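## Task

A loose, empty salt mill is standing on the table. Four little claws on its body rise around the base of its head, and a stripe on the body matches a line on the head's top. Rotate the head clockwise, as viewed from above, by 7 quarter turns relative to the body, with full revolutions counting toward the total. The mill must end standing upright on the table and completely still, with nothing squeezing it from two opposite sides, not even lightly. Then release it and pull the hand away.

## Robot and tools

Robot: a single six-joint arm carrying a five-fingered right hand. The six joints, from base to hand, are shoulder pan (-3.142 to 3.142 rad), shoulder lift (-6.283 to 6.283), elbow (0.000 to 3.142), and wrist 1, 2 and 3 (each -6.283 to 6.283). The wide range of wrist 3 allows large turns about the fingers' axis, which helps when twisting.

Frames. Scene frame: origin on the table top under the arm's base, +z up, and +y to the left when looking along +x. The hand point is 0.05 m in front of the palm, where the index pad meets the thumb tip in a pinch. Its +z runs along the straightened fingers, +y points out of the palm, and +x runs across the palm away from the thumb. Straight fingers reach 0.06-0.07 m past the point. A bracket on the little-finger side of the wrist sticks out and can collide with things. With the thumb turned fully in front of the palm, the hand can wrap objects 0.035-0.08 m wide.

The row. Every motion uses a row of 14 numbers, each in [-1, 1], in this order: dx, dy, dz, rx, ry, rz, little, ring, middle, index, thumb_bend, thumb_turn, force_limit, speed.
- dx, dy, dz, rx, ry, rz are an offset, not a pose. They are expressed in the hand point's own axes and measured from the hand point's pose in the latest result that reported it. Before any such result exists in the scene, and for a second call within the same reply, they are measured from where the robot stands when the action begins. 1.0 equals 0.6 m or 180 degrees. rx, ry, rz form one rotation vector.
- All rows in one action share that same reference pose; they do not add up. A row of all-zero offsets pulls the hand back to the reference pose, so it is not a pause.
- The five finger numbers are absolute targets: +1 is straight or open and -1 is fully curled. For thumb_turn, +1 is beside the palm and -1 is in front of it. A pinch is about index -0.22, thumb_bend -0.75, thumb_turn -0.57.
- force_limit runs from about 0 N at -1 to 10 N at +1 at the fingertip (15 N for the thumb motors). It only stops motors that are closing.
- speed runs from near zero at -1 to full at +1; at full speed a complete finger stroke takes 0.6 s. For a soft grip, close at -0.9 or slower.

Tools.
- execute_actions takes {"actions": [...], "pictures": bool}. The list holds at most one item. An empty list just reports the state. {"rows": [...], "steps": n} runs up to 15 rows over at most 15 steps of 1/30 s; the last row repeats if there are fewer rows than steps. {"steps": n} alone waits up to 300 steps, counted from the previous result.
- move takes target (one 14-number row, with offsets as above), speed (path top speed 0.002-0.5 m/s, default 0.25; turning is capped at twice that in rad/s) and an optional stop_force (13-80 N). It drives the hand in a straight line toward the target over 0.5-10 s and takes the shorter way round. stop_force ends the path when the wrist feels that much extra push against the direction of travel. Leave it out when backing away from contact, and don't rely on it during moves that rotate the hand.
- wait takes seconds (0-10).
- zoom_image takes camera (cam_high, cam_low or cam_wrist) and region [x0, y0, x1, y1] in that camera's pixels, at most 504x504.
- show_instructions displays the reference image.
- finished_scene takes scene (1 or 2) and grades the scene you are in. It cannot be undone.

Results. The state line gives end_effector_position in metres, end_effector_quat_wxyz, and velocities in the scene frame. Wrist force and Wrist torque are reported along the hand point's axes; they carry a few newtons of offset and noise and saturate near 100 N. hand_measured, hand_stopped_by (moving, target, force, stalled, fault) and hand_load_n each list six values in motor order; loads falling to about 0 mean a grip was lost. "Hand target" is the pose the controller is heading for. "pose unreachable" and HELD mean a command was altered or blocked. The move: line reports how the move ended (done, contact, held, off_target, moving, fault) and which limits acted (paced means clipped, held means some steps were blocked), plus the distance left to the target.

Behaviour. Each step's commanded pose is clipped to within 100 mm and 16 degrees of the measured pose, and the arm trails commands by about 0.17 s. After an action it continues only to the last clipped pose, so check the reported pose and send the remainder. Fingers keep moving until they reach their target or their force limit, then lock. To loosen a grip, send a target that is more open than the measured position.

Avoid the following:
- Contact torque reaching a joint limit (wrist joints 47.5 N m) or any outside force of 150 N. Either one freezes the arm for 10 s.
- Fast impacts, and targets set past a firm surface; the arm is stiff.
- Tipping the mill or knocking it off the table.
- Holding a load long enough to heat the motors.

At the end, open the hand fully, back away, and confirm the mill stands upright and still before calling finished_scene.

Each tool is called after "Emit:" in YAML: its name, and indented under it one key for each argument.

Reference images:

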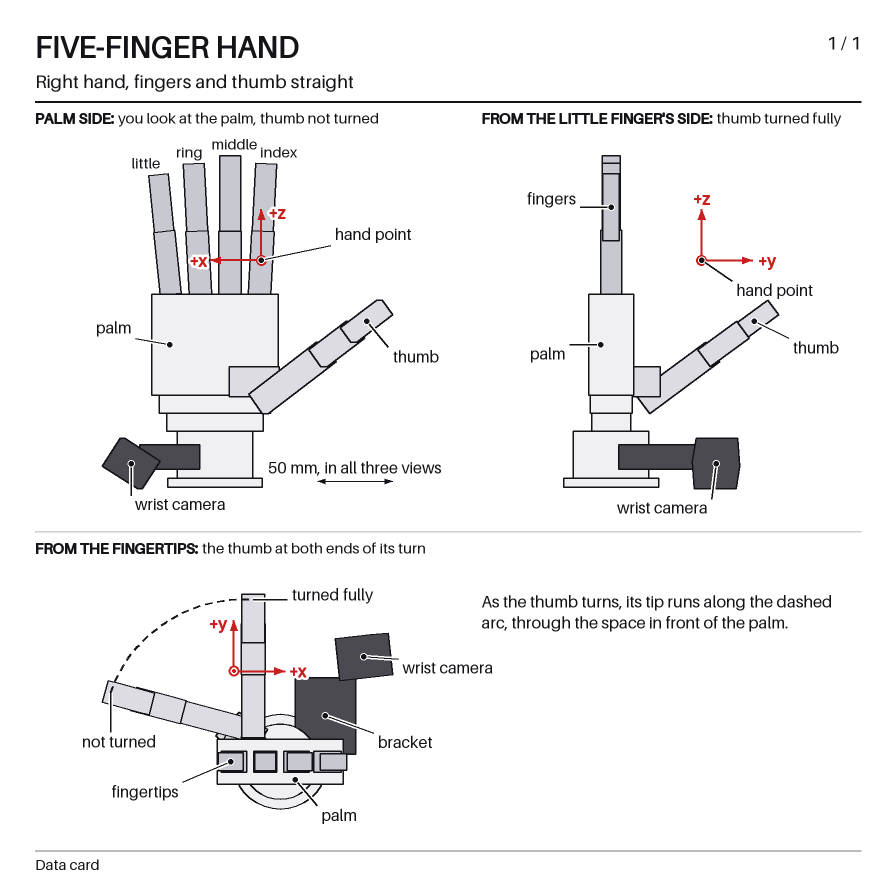

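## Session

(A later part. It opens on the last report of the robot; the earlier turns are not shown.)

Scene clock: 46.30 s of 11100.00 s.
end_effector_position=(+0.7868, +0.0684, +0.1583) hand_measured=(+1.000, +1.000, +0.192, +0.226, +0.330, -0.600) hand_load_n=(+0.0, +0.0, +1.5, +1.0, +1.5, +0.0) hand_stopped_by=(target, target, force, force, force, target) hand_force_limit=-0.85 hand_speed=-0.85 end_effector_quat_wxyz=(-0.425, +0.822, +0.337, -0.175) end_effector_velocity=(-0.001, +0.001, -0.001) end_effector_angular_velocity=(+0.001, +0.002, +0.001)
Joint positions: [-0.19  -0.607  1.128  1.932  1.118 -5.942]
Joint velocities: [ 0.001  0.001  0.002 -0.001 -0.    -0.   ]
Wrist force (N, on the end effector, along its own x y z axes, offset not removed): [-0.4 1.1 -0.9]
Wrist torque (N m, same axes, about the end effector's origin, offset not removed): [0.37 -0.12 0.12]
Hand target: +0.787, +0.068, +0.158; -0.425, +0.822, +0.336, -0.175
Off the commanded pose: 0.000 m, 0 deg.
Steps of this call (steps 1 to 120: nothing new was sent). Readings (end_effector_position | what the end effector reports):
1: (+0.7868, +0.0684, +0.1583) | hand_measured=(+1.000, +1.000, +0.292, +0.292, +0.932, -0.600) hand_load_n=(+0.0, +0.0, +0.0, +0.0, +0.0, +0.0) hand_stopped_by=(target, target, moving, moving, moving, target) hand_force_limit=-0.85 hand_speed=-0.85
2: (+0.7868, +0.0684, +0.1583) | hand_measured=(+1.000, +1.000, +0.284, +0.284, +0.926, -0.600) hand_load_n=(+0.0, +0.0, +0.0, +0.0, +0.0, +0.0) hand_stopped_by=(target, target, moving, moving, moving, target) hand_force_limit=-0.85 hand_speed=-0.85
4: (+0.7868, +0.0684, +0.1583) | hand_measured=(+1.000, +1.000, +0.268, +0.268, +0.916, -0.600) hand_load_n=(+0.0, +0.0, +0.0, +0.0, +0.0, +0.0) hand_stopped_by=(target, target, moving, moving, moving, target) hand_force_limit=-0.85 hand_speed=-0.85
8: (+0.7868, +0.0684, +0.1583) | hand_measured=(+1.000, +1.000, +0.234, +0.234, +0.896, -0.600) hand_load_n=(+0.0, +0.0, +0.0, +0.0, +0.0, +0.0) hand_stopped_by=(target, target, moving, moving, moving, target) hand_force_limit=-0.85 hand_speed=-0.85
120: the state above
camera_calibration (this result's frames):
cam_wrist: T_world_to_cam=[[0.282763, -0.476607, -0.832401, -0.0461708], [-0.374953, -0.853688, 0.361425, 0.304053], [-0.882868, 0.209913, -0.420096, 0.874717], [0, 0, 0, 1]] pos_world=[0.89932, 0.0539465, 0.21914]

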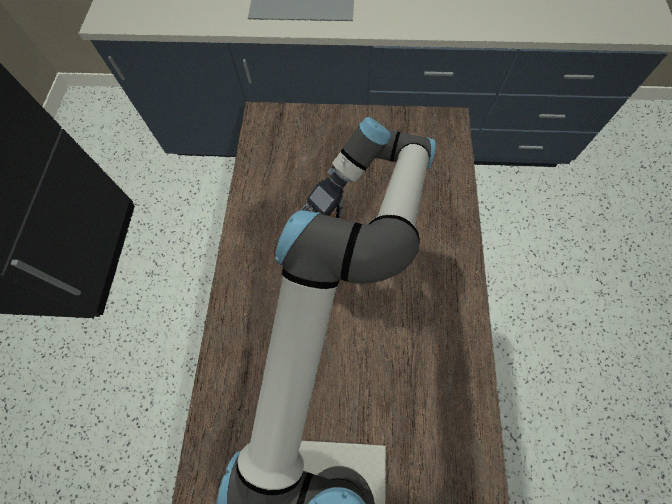

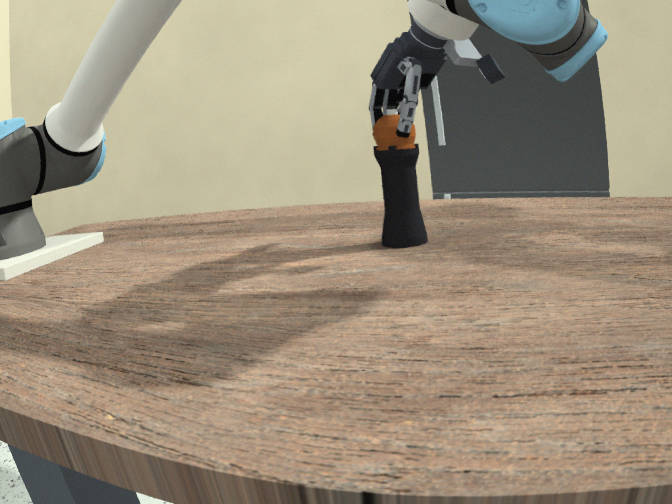

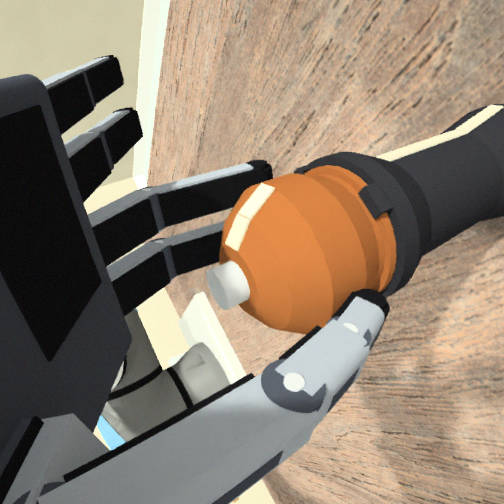

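Emit:
execute_actions:
  actions:
    - {"rows":[[0,0,0,0,0,0,1,1,-0.4,-0.4,-0.7,-0.6,0.4,-0.9]],"steps":15}
  pictures: false

Emit:
execute_actions:
  actions:
    - {"steps":30}
  pictures: false

Emit:
move:
  target: [0,0.0014,0.001,0.0005,0.204,0.1443,1,1,-0.4,-0.4,-0.7,-0.6,0.4,-0.9]
  speed: 0.15

Scene clock: 48.67 s of 11100.00 s.
end_effector_position=(+0.7868, +0.0684, +0.1584) hand_measured=(+1.000, +1.000, +0.158, +0.196, +0.324, -0.600) hand_load_n=(+0.0, +0.0, +8.0, +6.5, +10.5, +2.0) hand_stopped_by=(target, target, force, force, force, target) hand_force_limit=0.40 hand_speed=-0.90 end_effector_quat_wxyz=(-0.425, +0.822, +0.337, -0.175) end_effector_velocity=(-0.000, +0.000, -0.000) end_effector_angular_velocity=(+0.000, +0.001, +0.001)
Joint positions: [-0.19  -0.607  1.128  1.932  1.118 -5.942]
Joint velocities: [ 0.    -0.     0.001  0.001  0.    -0.001]
Wrist force (N, on the end effector, along its own x y z axes, offset not removed): [0.9 -5.6 -4.4]
Wrist torque (N m, same axes, about the end effector's origin, offset not removed): [0.57 -0.34 0.17]
Hand target: +0.787, +0.068, +0.158; -0.425, +0.822, +0.337, -0.175
Off the commanded pose: 0.000 m, 0 deg.
Steps of this call (steps 1 to 56: nothing new was sent; steps 57 to 71: all 15 steps of this action). Readings (end_effector_position | what the end effector reports):
57: (+0.7868, +0.0684, +0.1583) | hand_measured=(+1.000, +1.000, +0.192, +0.226, +0.330, -0.600) hand_load_n=(+0.0, +0.0, +1.5, +1.0, +1.5, +0.0) hand_stopped_by=(target, target, moving, moving, moving, target) hand_force_limit=0.40 hand_speed=-0.90
58: (+0.7868, +0.0684, +0.1583) | hand_measured=(+1.000, +1.000, +0.192, +0.226, +0.330, -0.600) hand_load_n=(+0.0, +0.0, +1.5, +1.0, +1.5, +0.0) hand_stopped_by=(target, target, moving, moving, moving, target) hand_force_limit=0.40 hand_speed=-0.90
60: (+0.7868, +0.0684, +0.1583) | hand_measured=(+1.000, +1.000, +0.188, +0.222, +0.328, -0.600) hand_load_n=(+0.0, +0.0, +2.5, +2.0, +2.5, +0.0) hand_stopped_by=(target, target, moving, moving, moving, target) hand_force_limit=0.40 hand_speed=-0.90
64: (+0.7868, +0.0684, +0.1583) | hand_measured=(+1.000, +1.000, +0.166, +0.200, +0.320, -0.600) hand_load_n=(+0.0, +0.0, +6.0, +6.5, +9.0, +1.0) hand_stopped_by=(target, target, moving, moving, moving, target) hand_force_limit=0.40 hand_speed=-0.90
71: the state above

Scene clock: 49.67 s of 11100.00 s.
end_effector_position=(+0.7868, +0.0684, +0.1584) hand_measured=(+1.000, +1.000, +0.158, +0.196, +0.324, -0.600) hand_load_n=(+0.0, +0.0, +8.0, +6.5, +10.5, +2.0) hand_stopped_by=(target, target, force, force, force, target) hand_force_limit=0.40 hand_speed=-0.90 end_effector_quat_wxyz=(-0.425, +0.822, +0.337, -0.175) end_effector_velocity=(+0.000, +0.000, -0.001) end_effector_angular_velocity=(+0.001, -0.001, +0.001)
Joint positions: [-0.19  -0.607  1.128  1.932  1.118 -5.942]
Joint velocities: [ 0.     0.001  0.001 -0.001 -0.    -0.002]
Wrist force (N, on the end effector, along its own x y z axes, offset not removed): [1.1 -5.8 -3.1]
Wrist torque (N m, same axes, about the end effector's origin, offset not removed): [0.55 -0.30 0.18]
Hand target: +0.787, +0.068, +0.158; -0.425, +0.822, +0.337, -0.175
Off the commanded pose: 0.000 m, 0 deg.
Steps of this call (steps 1 to 30: nothing new was sent). Readings (end_effector_position | what the end effector reports):
1: (+0.7868, +0.0684, +0.1584) | hand_measured=(+1.000, +1.000, +0.158, +0.196, +0.324, -0.600) hand_load_n=(+0.0, +0.0, +8.0, +6.5, +10.5, +2.0) hand_stopped_by=(target, target, force, force, force, target) hand_force_limit=0.40 hand_speed=-0.90
2: (+0.7868, +0.0684, +0.1584) | hand_measured=(+1.000, +1.000, +0.158, +0.196, +0.324, -0.600) hand_load_n=(+0.0, +0.0, +8.0, +6.5, +10.5, +2.0) hand_stopped_by=(target, target, force, force, force, target) hand_force_limit=0.40 hand_speed=-0.90
4: (+0.7868, +0.0684, +0.1584) | hand_measured=(+1.000, +1.000, +0.158, +0.196, +0.324, -0.600) hand_load_n=(+0.0, +0.0, +8.0, +6.5, +10.5, +2.0) hand_stopped_by=(target, target, force, force, force, target) hand_force_limit=0.40 hand_speed=-0.90
8: (+0.7868, +0.0684, +0.1584) | hand_measured=(+1.000, +1.000, +0.158, +0.196, +0.324, -0.600) hand_load_n=(+0.0, +0.0, +8.0, +6.5, +10.5, +2.0) hand_stopped_by=(target, target, force, force, force, target) hand_force_limit=0.40 hand_speed=-0.90
30: the state above

Scene clock: 52.80 s of 11100.00 s.
end_effector_position=(+0.7868, +0.0684, +0.1574) hand_measured=(+1.000, +1.000, +0.158, +0.196, +0.324, -0.600) hand_load_n=(+0.0, +0.0, +6.5, +5.5, +11.0, +3.0) hand_stopped_by=(target, target, force, force, force, target) hand_force_limit=0.40 hand_speed=-0.90 end_effector_quat_wxyz=(-0.460, +0.888, -0.002, -0.000) end_effector_velocity=(+0.000, +0.000, +0.001) end_effector_angular_velocity=(-0.004, -0.004, -0.013)
Joint positions: [-0.314 -0.764  1.362  1.438  0.69  -5.285]
Joint velocities: [-0.    -0.006  0.004 -0.017 -0.004  0.018]
Wrist force (N, on the end effector, along its own x y z axes, offset not removed): [-3.8 -5.2 -6.2]
Wrist torque (N m, same axes, about the end effector's origin, offset not removed): [0.07 -0.14 0.11]
Hand target: +0.787, +0.068, +0.157; -0.460, +0.888, -0.003, +0.000
Off the commanded pose: 0.000 m, 0 deg.
move: done
camera_calibration (this result's frames):
cam_wrist: T_world_to_cam=[[-0.135307, -0.536132, -0.833219, 0.286212], [-0.867976, -0.341411, 0.360632, 0.657363], [-0.477817, 0.772011, -0.419155, 0.517049], [0, 0, 0, 1]] pos_world=[0.856356, -0.0212886, 0.218135]

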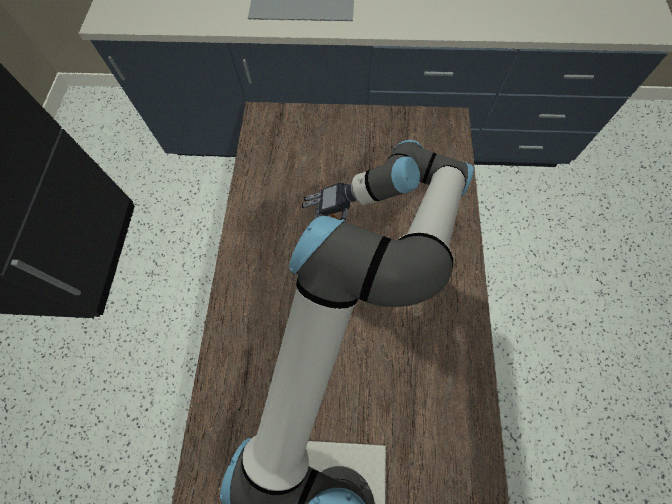

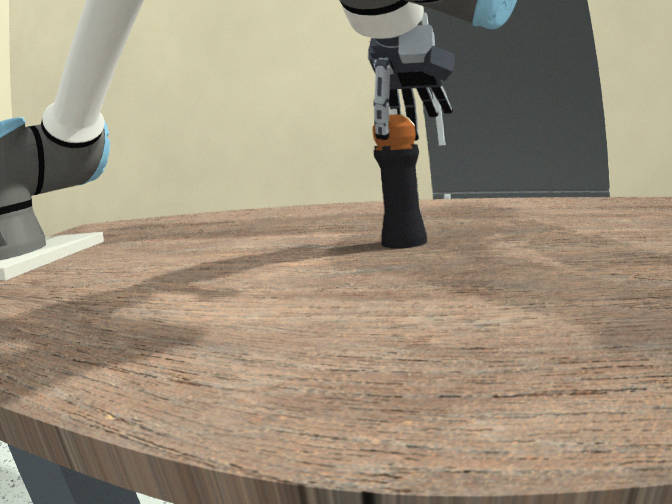

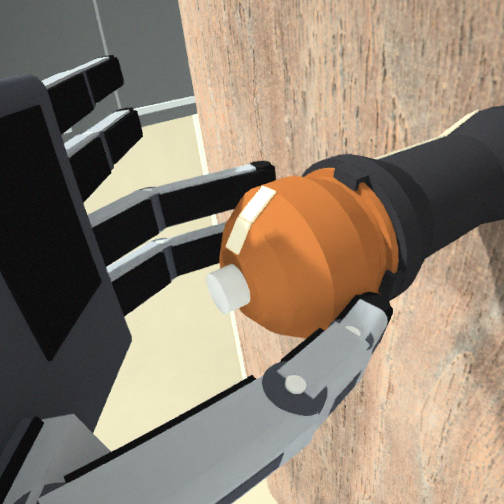

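Emit:
move:
  target: [0,0.002,0.0014,0,0,0,1,1,-0.4,-0.4,-0.7,-0.6,0.4,-0.9]
  speed: 0.005

Emit:
move:
  target: [0,0.0007,0.0005,0,0.4085,0.2885,1,1,-0.4,-0.4,-0.7,-0.6,0.4,-0.9]
  speed: 0.15

Emit:
zoom_image:
  camera: "cam_low"
  region: [300, 50, 500, 250]

Scene clock: 54.93 s of 11100.00 s.
end_effector_position=(+0.7868, +0.0683, +0.1561) hand_measured=(+1.000, +1.000, +0.158, +0.196, +0.324, -0.600) hand_load_n=(+0.0, +0.0, +5.5, +6.5, +10.5, +3.0) hand_stopped_by=(target, target, force, force, force, target) hand_force_limit=0.40 hand_speed=-0.90 end_effector_quat_wxyz=(-0.460, +0.888, -0.003, +0.000) end_effector_velocity=(-0.000, +0.000, -0.004) end_effector_angular_velocity=(-0.000, +0.003, +0.003)
Joint positions: [-0.314 -0.762  1.363  1.436  0.69  -5.285]
Joint velocities: [ 0.001  0.005 -0.    -0.     0.002 -0.002]
Wrist force (N, on the end effector, along its own x y z axes, offset not removed): [-1.0 -8.0 -8.4]
Wrist torque (N m, same axes, about the end effector's origin, offset not removed): [0.16 -0.19 0.07]
Hand target: +0.787, +0.068, +0.156; -0.460, +0.888, -0.002, -0.000
Off the commanded pose: 0.000 m, 0 deg.
move: done
camera_calibration (this result's frames):
cam_wrist: T_world_to_cam=[[-0.135459, -0.536076, -0.833231, 0.28515], [-0.868078, -0.341166, 0.36062, 0.657877], [-0.47759, 0.772158, -0.419142, 0.516355], [0, 0, 0, 1]] pos_world=[0.85632, -0.0213999, 0.216778]

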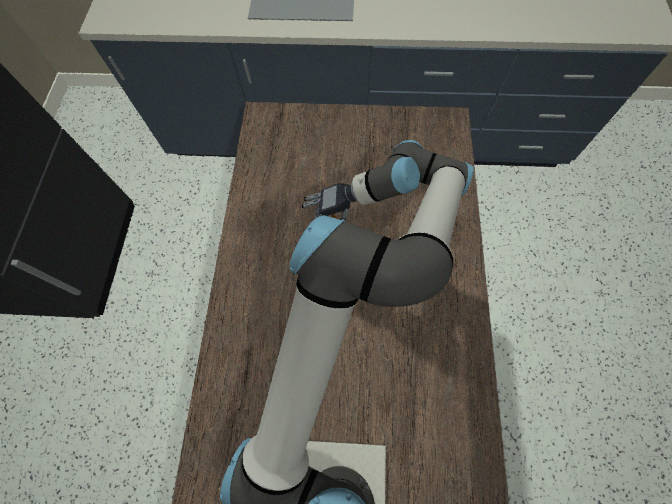

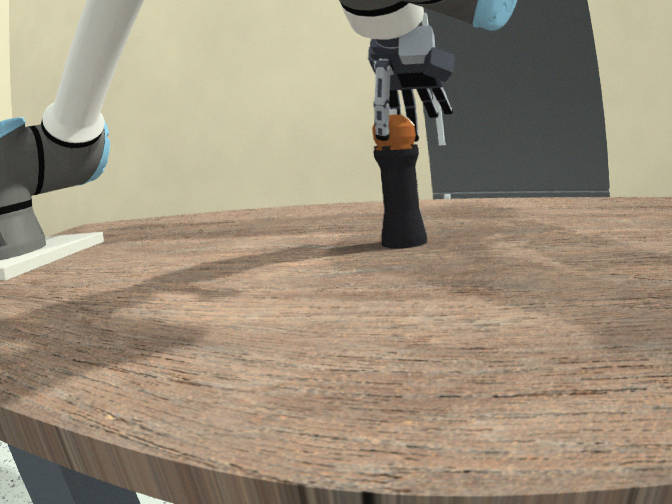

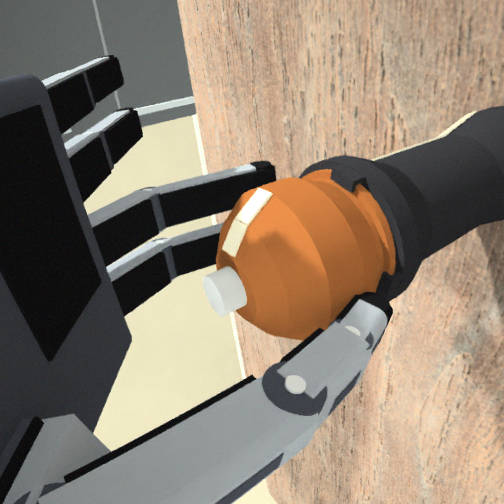

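Scene clock: 60.63 s of 11100.00 s.
end_effector_position=(+0.7864, +0.0685, +0.1550) hand_measured=(+1.000, +1.000, +0.158, +0.196, +0.324, -0.600) hand_load_n=(+0.0, +0.0, +5.5, +5.5, +10.5, +0.0) hand_stopped_by=(target, target, force, force, force, target) hand_force_limit=0.40 hand_speed=-0.90 end_effector_quat_wxyz=(-0.325, +0.628, -0.628, +0.325) end_effector_velocity=(+0.000, -0.001, -0.001) end_effector_angular_velocity=(-0.002, +0.001, -0.017)
Joint positions: [-0.193 -1.265  1.885  0.011  1.374 -3.27 ]
Joint velocities: [ 0.005  0.001  0.001 -0.003  0.019  0.011]
Wrist force (N, on the end effector, along its own x y z axes, offset not removed): [2.2 -3.3 -9.7]
Wrist torque (N m, same axes, about the end effector's origin, offset not removed): [0.63 -0.17 0.25]
Hand target: +0.786, +0.069, +0.155; -0.325, +0.627, -0.629, +0.325
Off the commanded pose: 0.001 m, 0 deg.
move: done
camera_calibration (this result's frames):
cam_wrist: T_world_to_cam=[[-0.53791, 0.132508, -0.832523, 0.554886], [-0.343819, 0.867214, 0.360178, 0.163003], [0.769702, 0.479981, -0.420924, -0.445028], [0, 0, 0, 1]] pos_world=[0.697062, -0.0012804, 0.215923]

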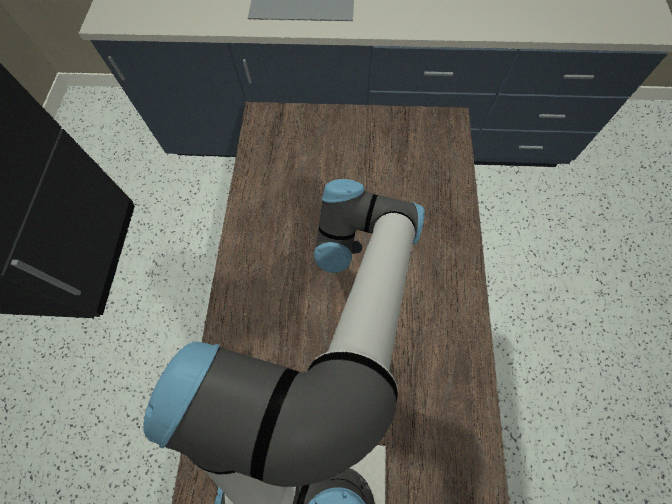

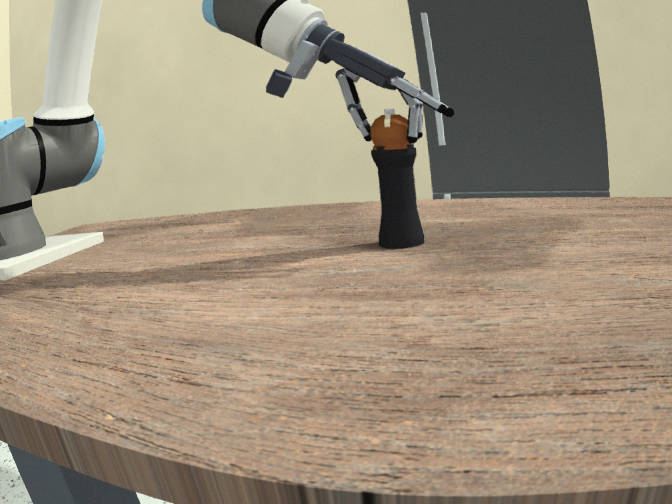

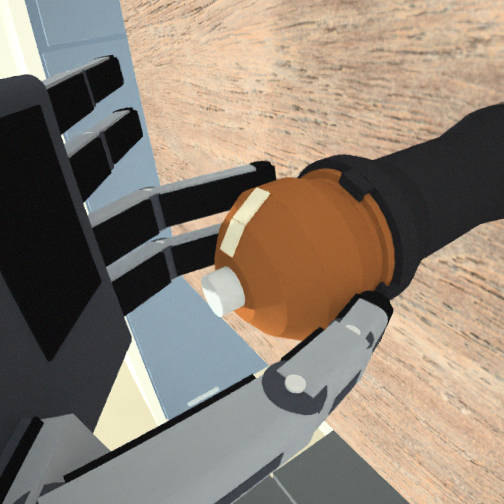

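Region (300, 50, 500, 250) of cam_low's 672x504 image, scaled by 2.520, with more detail than that image has.

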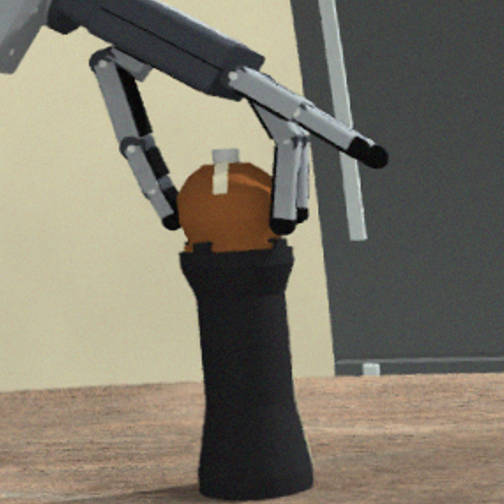

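Emit:
move:
  target: [0,0.0004,0.0003,0,0.4085,0.2885,1,1,-0.4,-0.4,-0.7,-0.6,0.4,-0.9]
  speed: 0.15

Emit:
zoom_image:
  camera: "cam_low"
  region: [300, 50, 500, 250]

Scene clock: 67.33 s of 11100.00 s.
end_effector_position=(+0.7866, +0.0682, +0.1547) hand_measured=(+1.000, +1.000, +0.158, +0.196, +0.324, -0.600) hand_load_n=(+0.0, +0.0, +5.5, +6.0, +10.5, +0.0) hand_stopped_by=(target, target, force, force, force, target) hand_force_limit=0.40 hand_speed=-0.90 end_effector_quat_wxyz=(-0.000, +0.000, +0.888, -0.460) end_effector_velocity=(-0.000, -0.000, +0.001) end_effector_angular_velocity=(+0.000, +0.003, -0.016)
Joint positions: [ 0.14  -0.826  1.399  1.133  2.51  -1.405]
Joint velocities: [-0.     0.006 -0.006  0.024 -0.002  0.026]
Wrist force (N, on the end effector, along its own x y z axes, offset not removed): [1.7 -4.7 -7.9]
Wrist torque (N m, same axes, about the end effector's origin, offset not removed): [0.36 -0.15 0.07]
Hand target: +0.787, +0.068, +0.155; -0.001, +0.001, +0.888, -0.460
Off the commanded pose: 0.000 m, 0 deg.
move: done
camera_calibration (this result's frames):
cam_wrist: T_world_to_cam=[[0.131326, 0.536918, -0.83335, 0.000883574], [0.867579, 0.34448, 0.358664, -0.753527], [0.479646, -0.770099, -0.42058, -0.13178], [0, 0, 0, 1]] pos_world=[0.716836, 0.157617, 0.215576]

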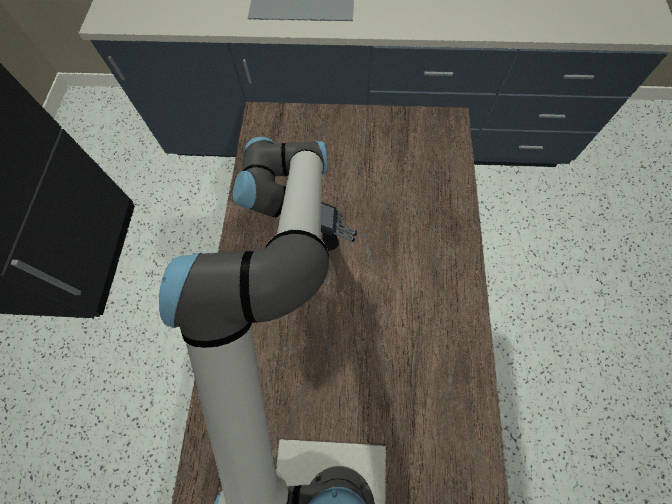

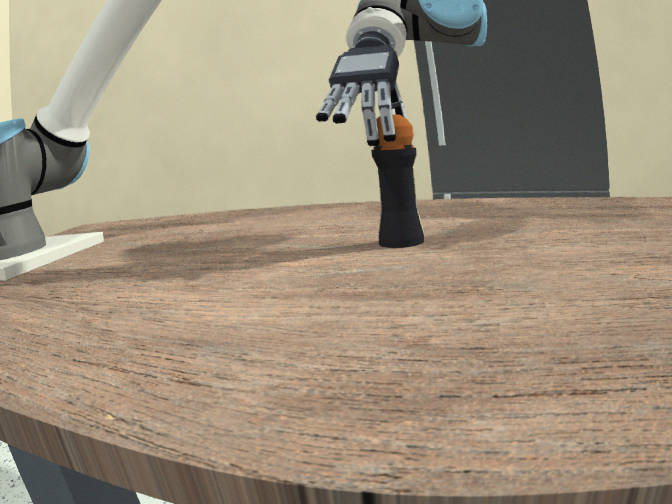

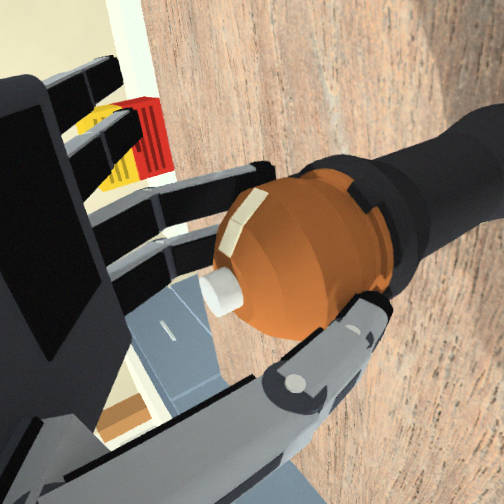

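Region (300, 50, 500, 250) of cam_low's 672x504 image, scaled by 2.520, with more detail than that image has.

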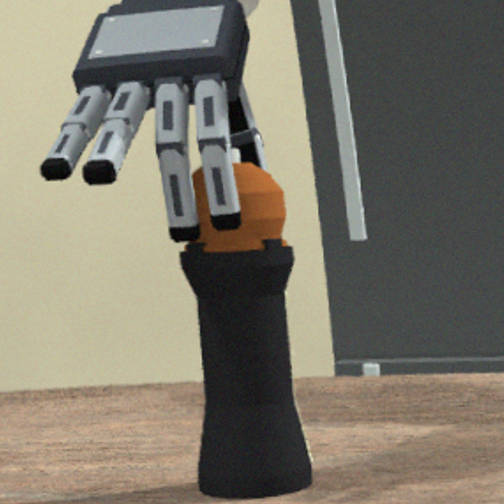

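Emit:
move:
  target: [0,0.0003,0.0002,0,0.204,0.1443,1,1,-0.4,-0.4,-0.7,-0.6,0.4,-0.9]
  speed: 0.15

Scene clock: 70.97 s of 11100.00 s.
end_effector_position=(+0.7865, +0.0682, +0.1547) hand_measured=(+1.000, +1.000, +0.158, +0.196, +0.324, -0.600) hand_load_n=(+0.0, +0.0, +5.0, +5.5, +10.5, +0.5) hand_stopped_by=(target, target, force, force, force, target) hand_force_limit=0.40 hand_speed=-0.90 end_effector_quat_wxyz=(-0.175, +0.340, +0.820, -0.426) end_effector_velocity=(-0.000, +0.000, -0.001) end_effector_angular_velocity=(-0.000, +0.000, -0.017)
Joint positions: [ 0.09  -0.629  1.164  1.841  2.148 -0.491]
Joint velocities: [-0.002  0.003 -0.004  0.008 -0.011  0.013]
Wrist force (N, on the end effector, along its own x y z axes, offset not removed): [2.0 -6.6 -9.4]
Wrist torque (N m, same axes, about the end effector's origin, offset not removed): [0.00 -0.15 0.07]
Hand target: +0.787, +0.068, +0.155; -0.176, +0.340, +0.820, -0.425
Off the commanded pose: 0.000 m, 0 deg.
move: done
camera_calibration (this result's frames):
cam_wrist: T_world_to_cam=[[0.472282, 0.286313, -0.833651, -0.250107], [0.857545, -0.368004, 0.35943, -0.697142], [-0.203878, -0.884646, -0.419328, 0.413504], [0, 0, 0, 1]] pos_world=[0.800256, 0.180862, 0.215465]

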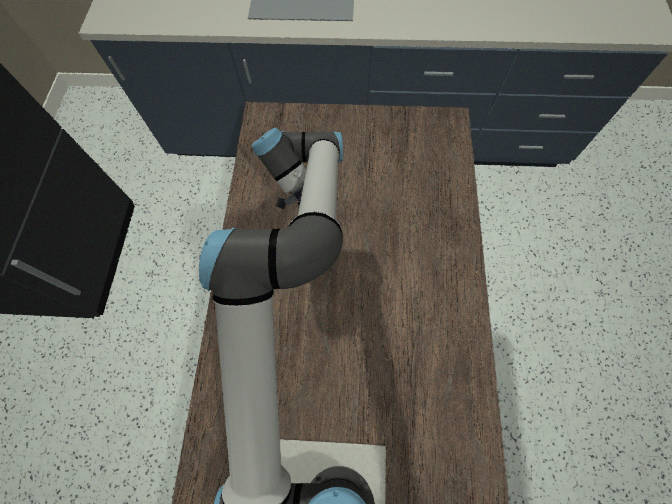

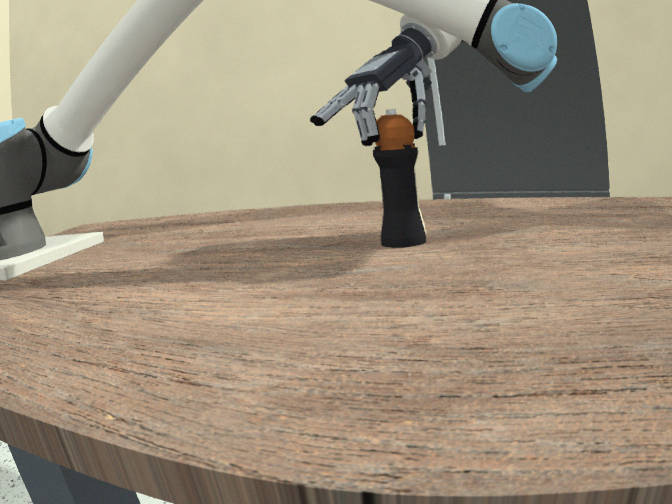

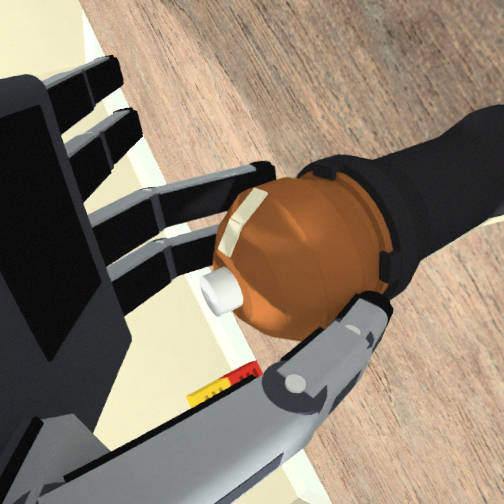

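Fine. Continue 90°.

Emit:
move:
  target: [0,0.0005,0.0004,0,0.4085,0.2885,1,1,-0.4,-0.4,-0.7,-0.6,0.4,-0.9]
  speed: 0.2

Emit:
move:
  target: [0,0.0005,0.0004,0,0.4085,0.2885,1,1,-0.4,-0.4,-0.7,-0.6,0.4,-0.9]
  speed: 0.2

Emit:
zoom_image:
  camera: "cam_low"
  region: [300, 50, 500, 250]

Scene clock: 76.27 s of 11100.00 s.
end_effector_position=(+0.7868, +0.0683, +0.1546) hand_measured=(+1.000, +1.000, +0.158, +0.196, +0.324, -0.600) hand_load_n=(+0.0, +0.0, +5.0, +6.0, +10.5, +0.0) hand_stopped_by=(target, target, force, force, force, target) hand_force_limit=0.40 hand_speed=-0.90 end_effector_quat_wxyz=(-0.425, +0.820, +0.341, -0.177) end_effector_velocity=(+0.000, -0.001, +0.001) end_effector_angular_velocity=(-0.001, -0.003, -0.017)
Joint positions: [-0.189 -0.602  1.126  1.932  1.124  0.334]
Joint velocities: [-0.004 -0.004  0.004 -0.008 -0.01   0.01 ]
Wrist force (N, on the end effector, along its own x y z axes, offset not removed): [3.1 -7.0 -7.9]
Wrist torque (N m, same axes, about the end effector's origin, offset not removed): [0.02 -0.33 0.13]
Hand target: +0.787, +0.068, +0.155; -0.425, +0.820, +0.340, -0.177
Off the commanded pose: 0.000 m, 0 deg.
move: done
camera_calibration (this result's frames):
cam_wrist: T_world_to_cam=[[0.287036, -0.47242, -0.833324, -0.0528116], [-0.366657, -0.857866, 0.360039, 0.299229], [-0.88497, 0.2022, -0.419455, 0.875281], [0, 0, 0, 1]] pos_world=[0.899471, 0.054767, 0.215398]

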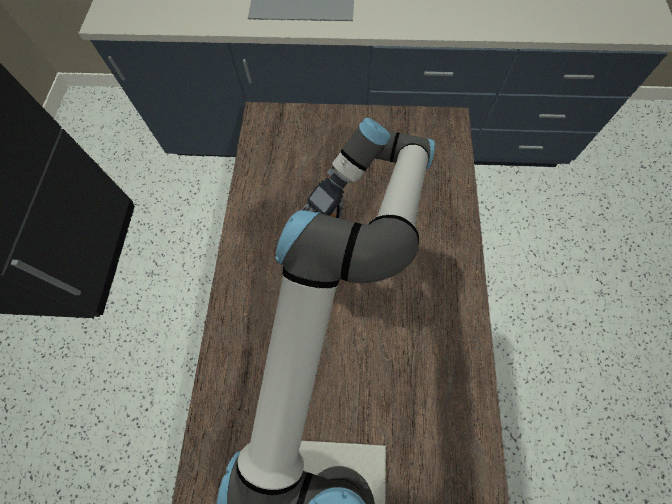

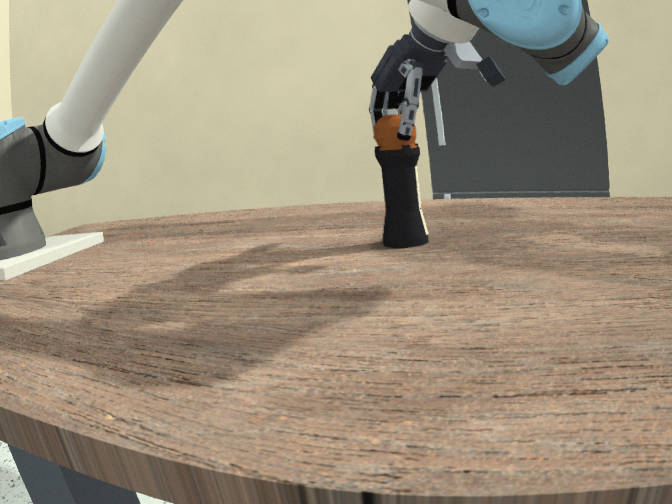

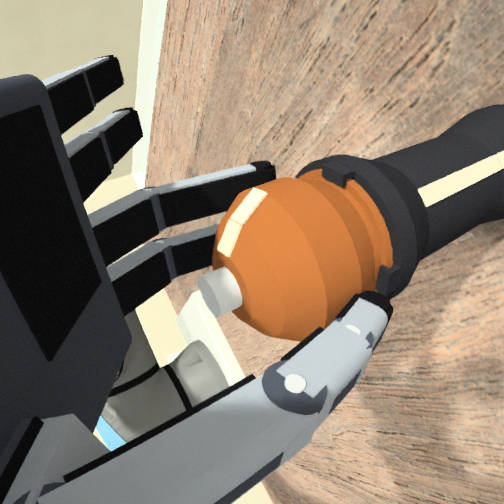

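Scene clock: 80.77 s of 11100.00 s.
end_effector_position=(+0.7865, +0.0684, +0.1542) hand_measured=(+1.000, +1.000, +0.158, +0.196, +0.324, -0.600) hand_load_n=(+0.0, +0.0, +5.0, +5.5, +10.0, +0.0) hand_stopped_by=(target, target, force, force, force, target) hand_force_limit=0.40 hand_speed=-0.90 end_effector_quat_wxyz=(-0.426, +0.821, -0.338, +0.174) end_effector_velocity=(+0.001, -0.001, -0.000) end_effector_angular_velocity=(-0.003, -0.004, -0.018)
Joint positions: [-0.342 -1.062  1.667  0.469  0.708  2.203]
Joint velocities: [ 0.001 -0.008  0.008 -0.024  0.011  0.025]
Wrist force (N, on the end effector, along its own x y z axes, offset not removed): [1.7 -6.3 -8.5]
Wrist torque (N m, same axes, about the end effector's origin, offset not removed): [0.13 -0.12 0.13]
Hand target: +0.786, +0.068, +0.154; -0.426, +0.821, -0.338, +0.174
Off the commanded pose: 0.000 m, 0 deg.
move: done
camera_calibration (this result's frames):
cam_wrist: T_world_to_cam=[[-0.471624, -0.288656, -0.833216, 0.531084], [-0.859145, 0.363227, 0.360466, 0.603109], [0.198595, 0.885858, -0.419304, -0.0241806], [0, 0, 0, 1]] pos_world=[0.773432, -0.0443443, 0.214968]

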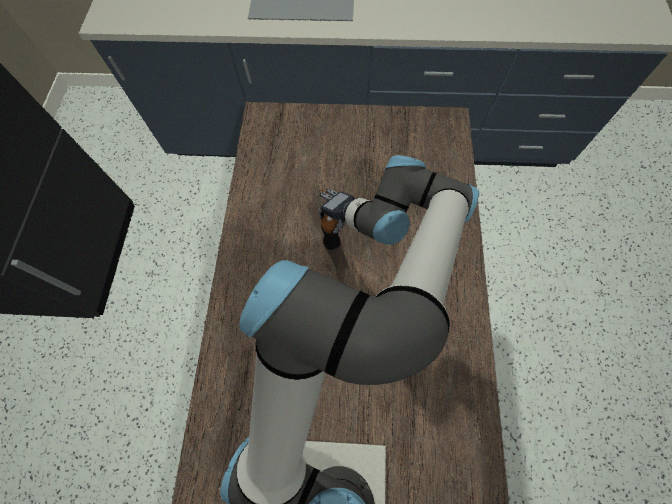

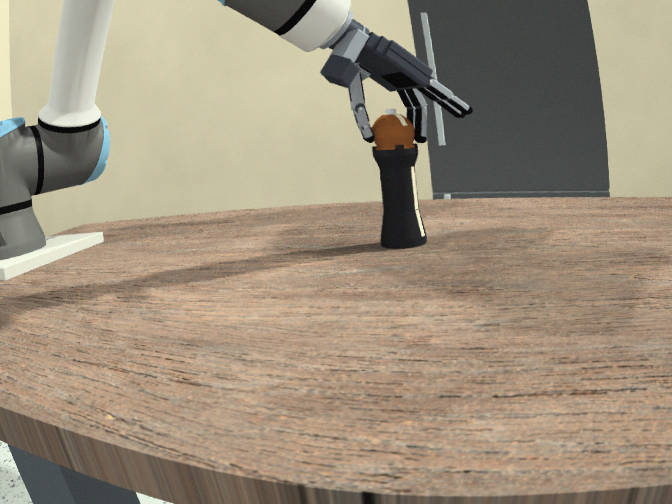

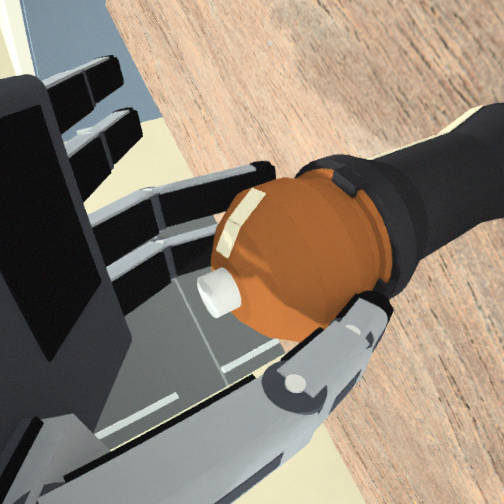

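Region (300, 50, 500, 250) of cam_low's 672x504 image, scaled by 2.520, with more detail than that image has.

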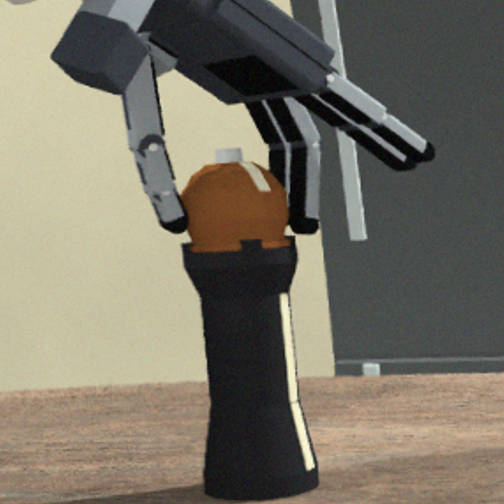

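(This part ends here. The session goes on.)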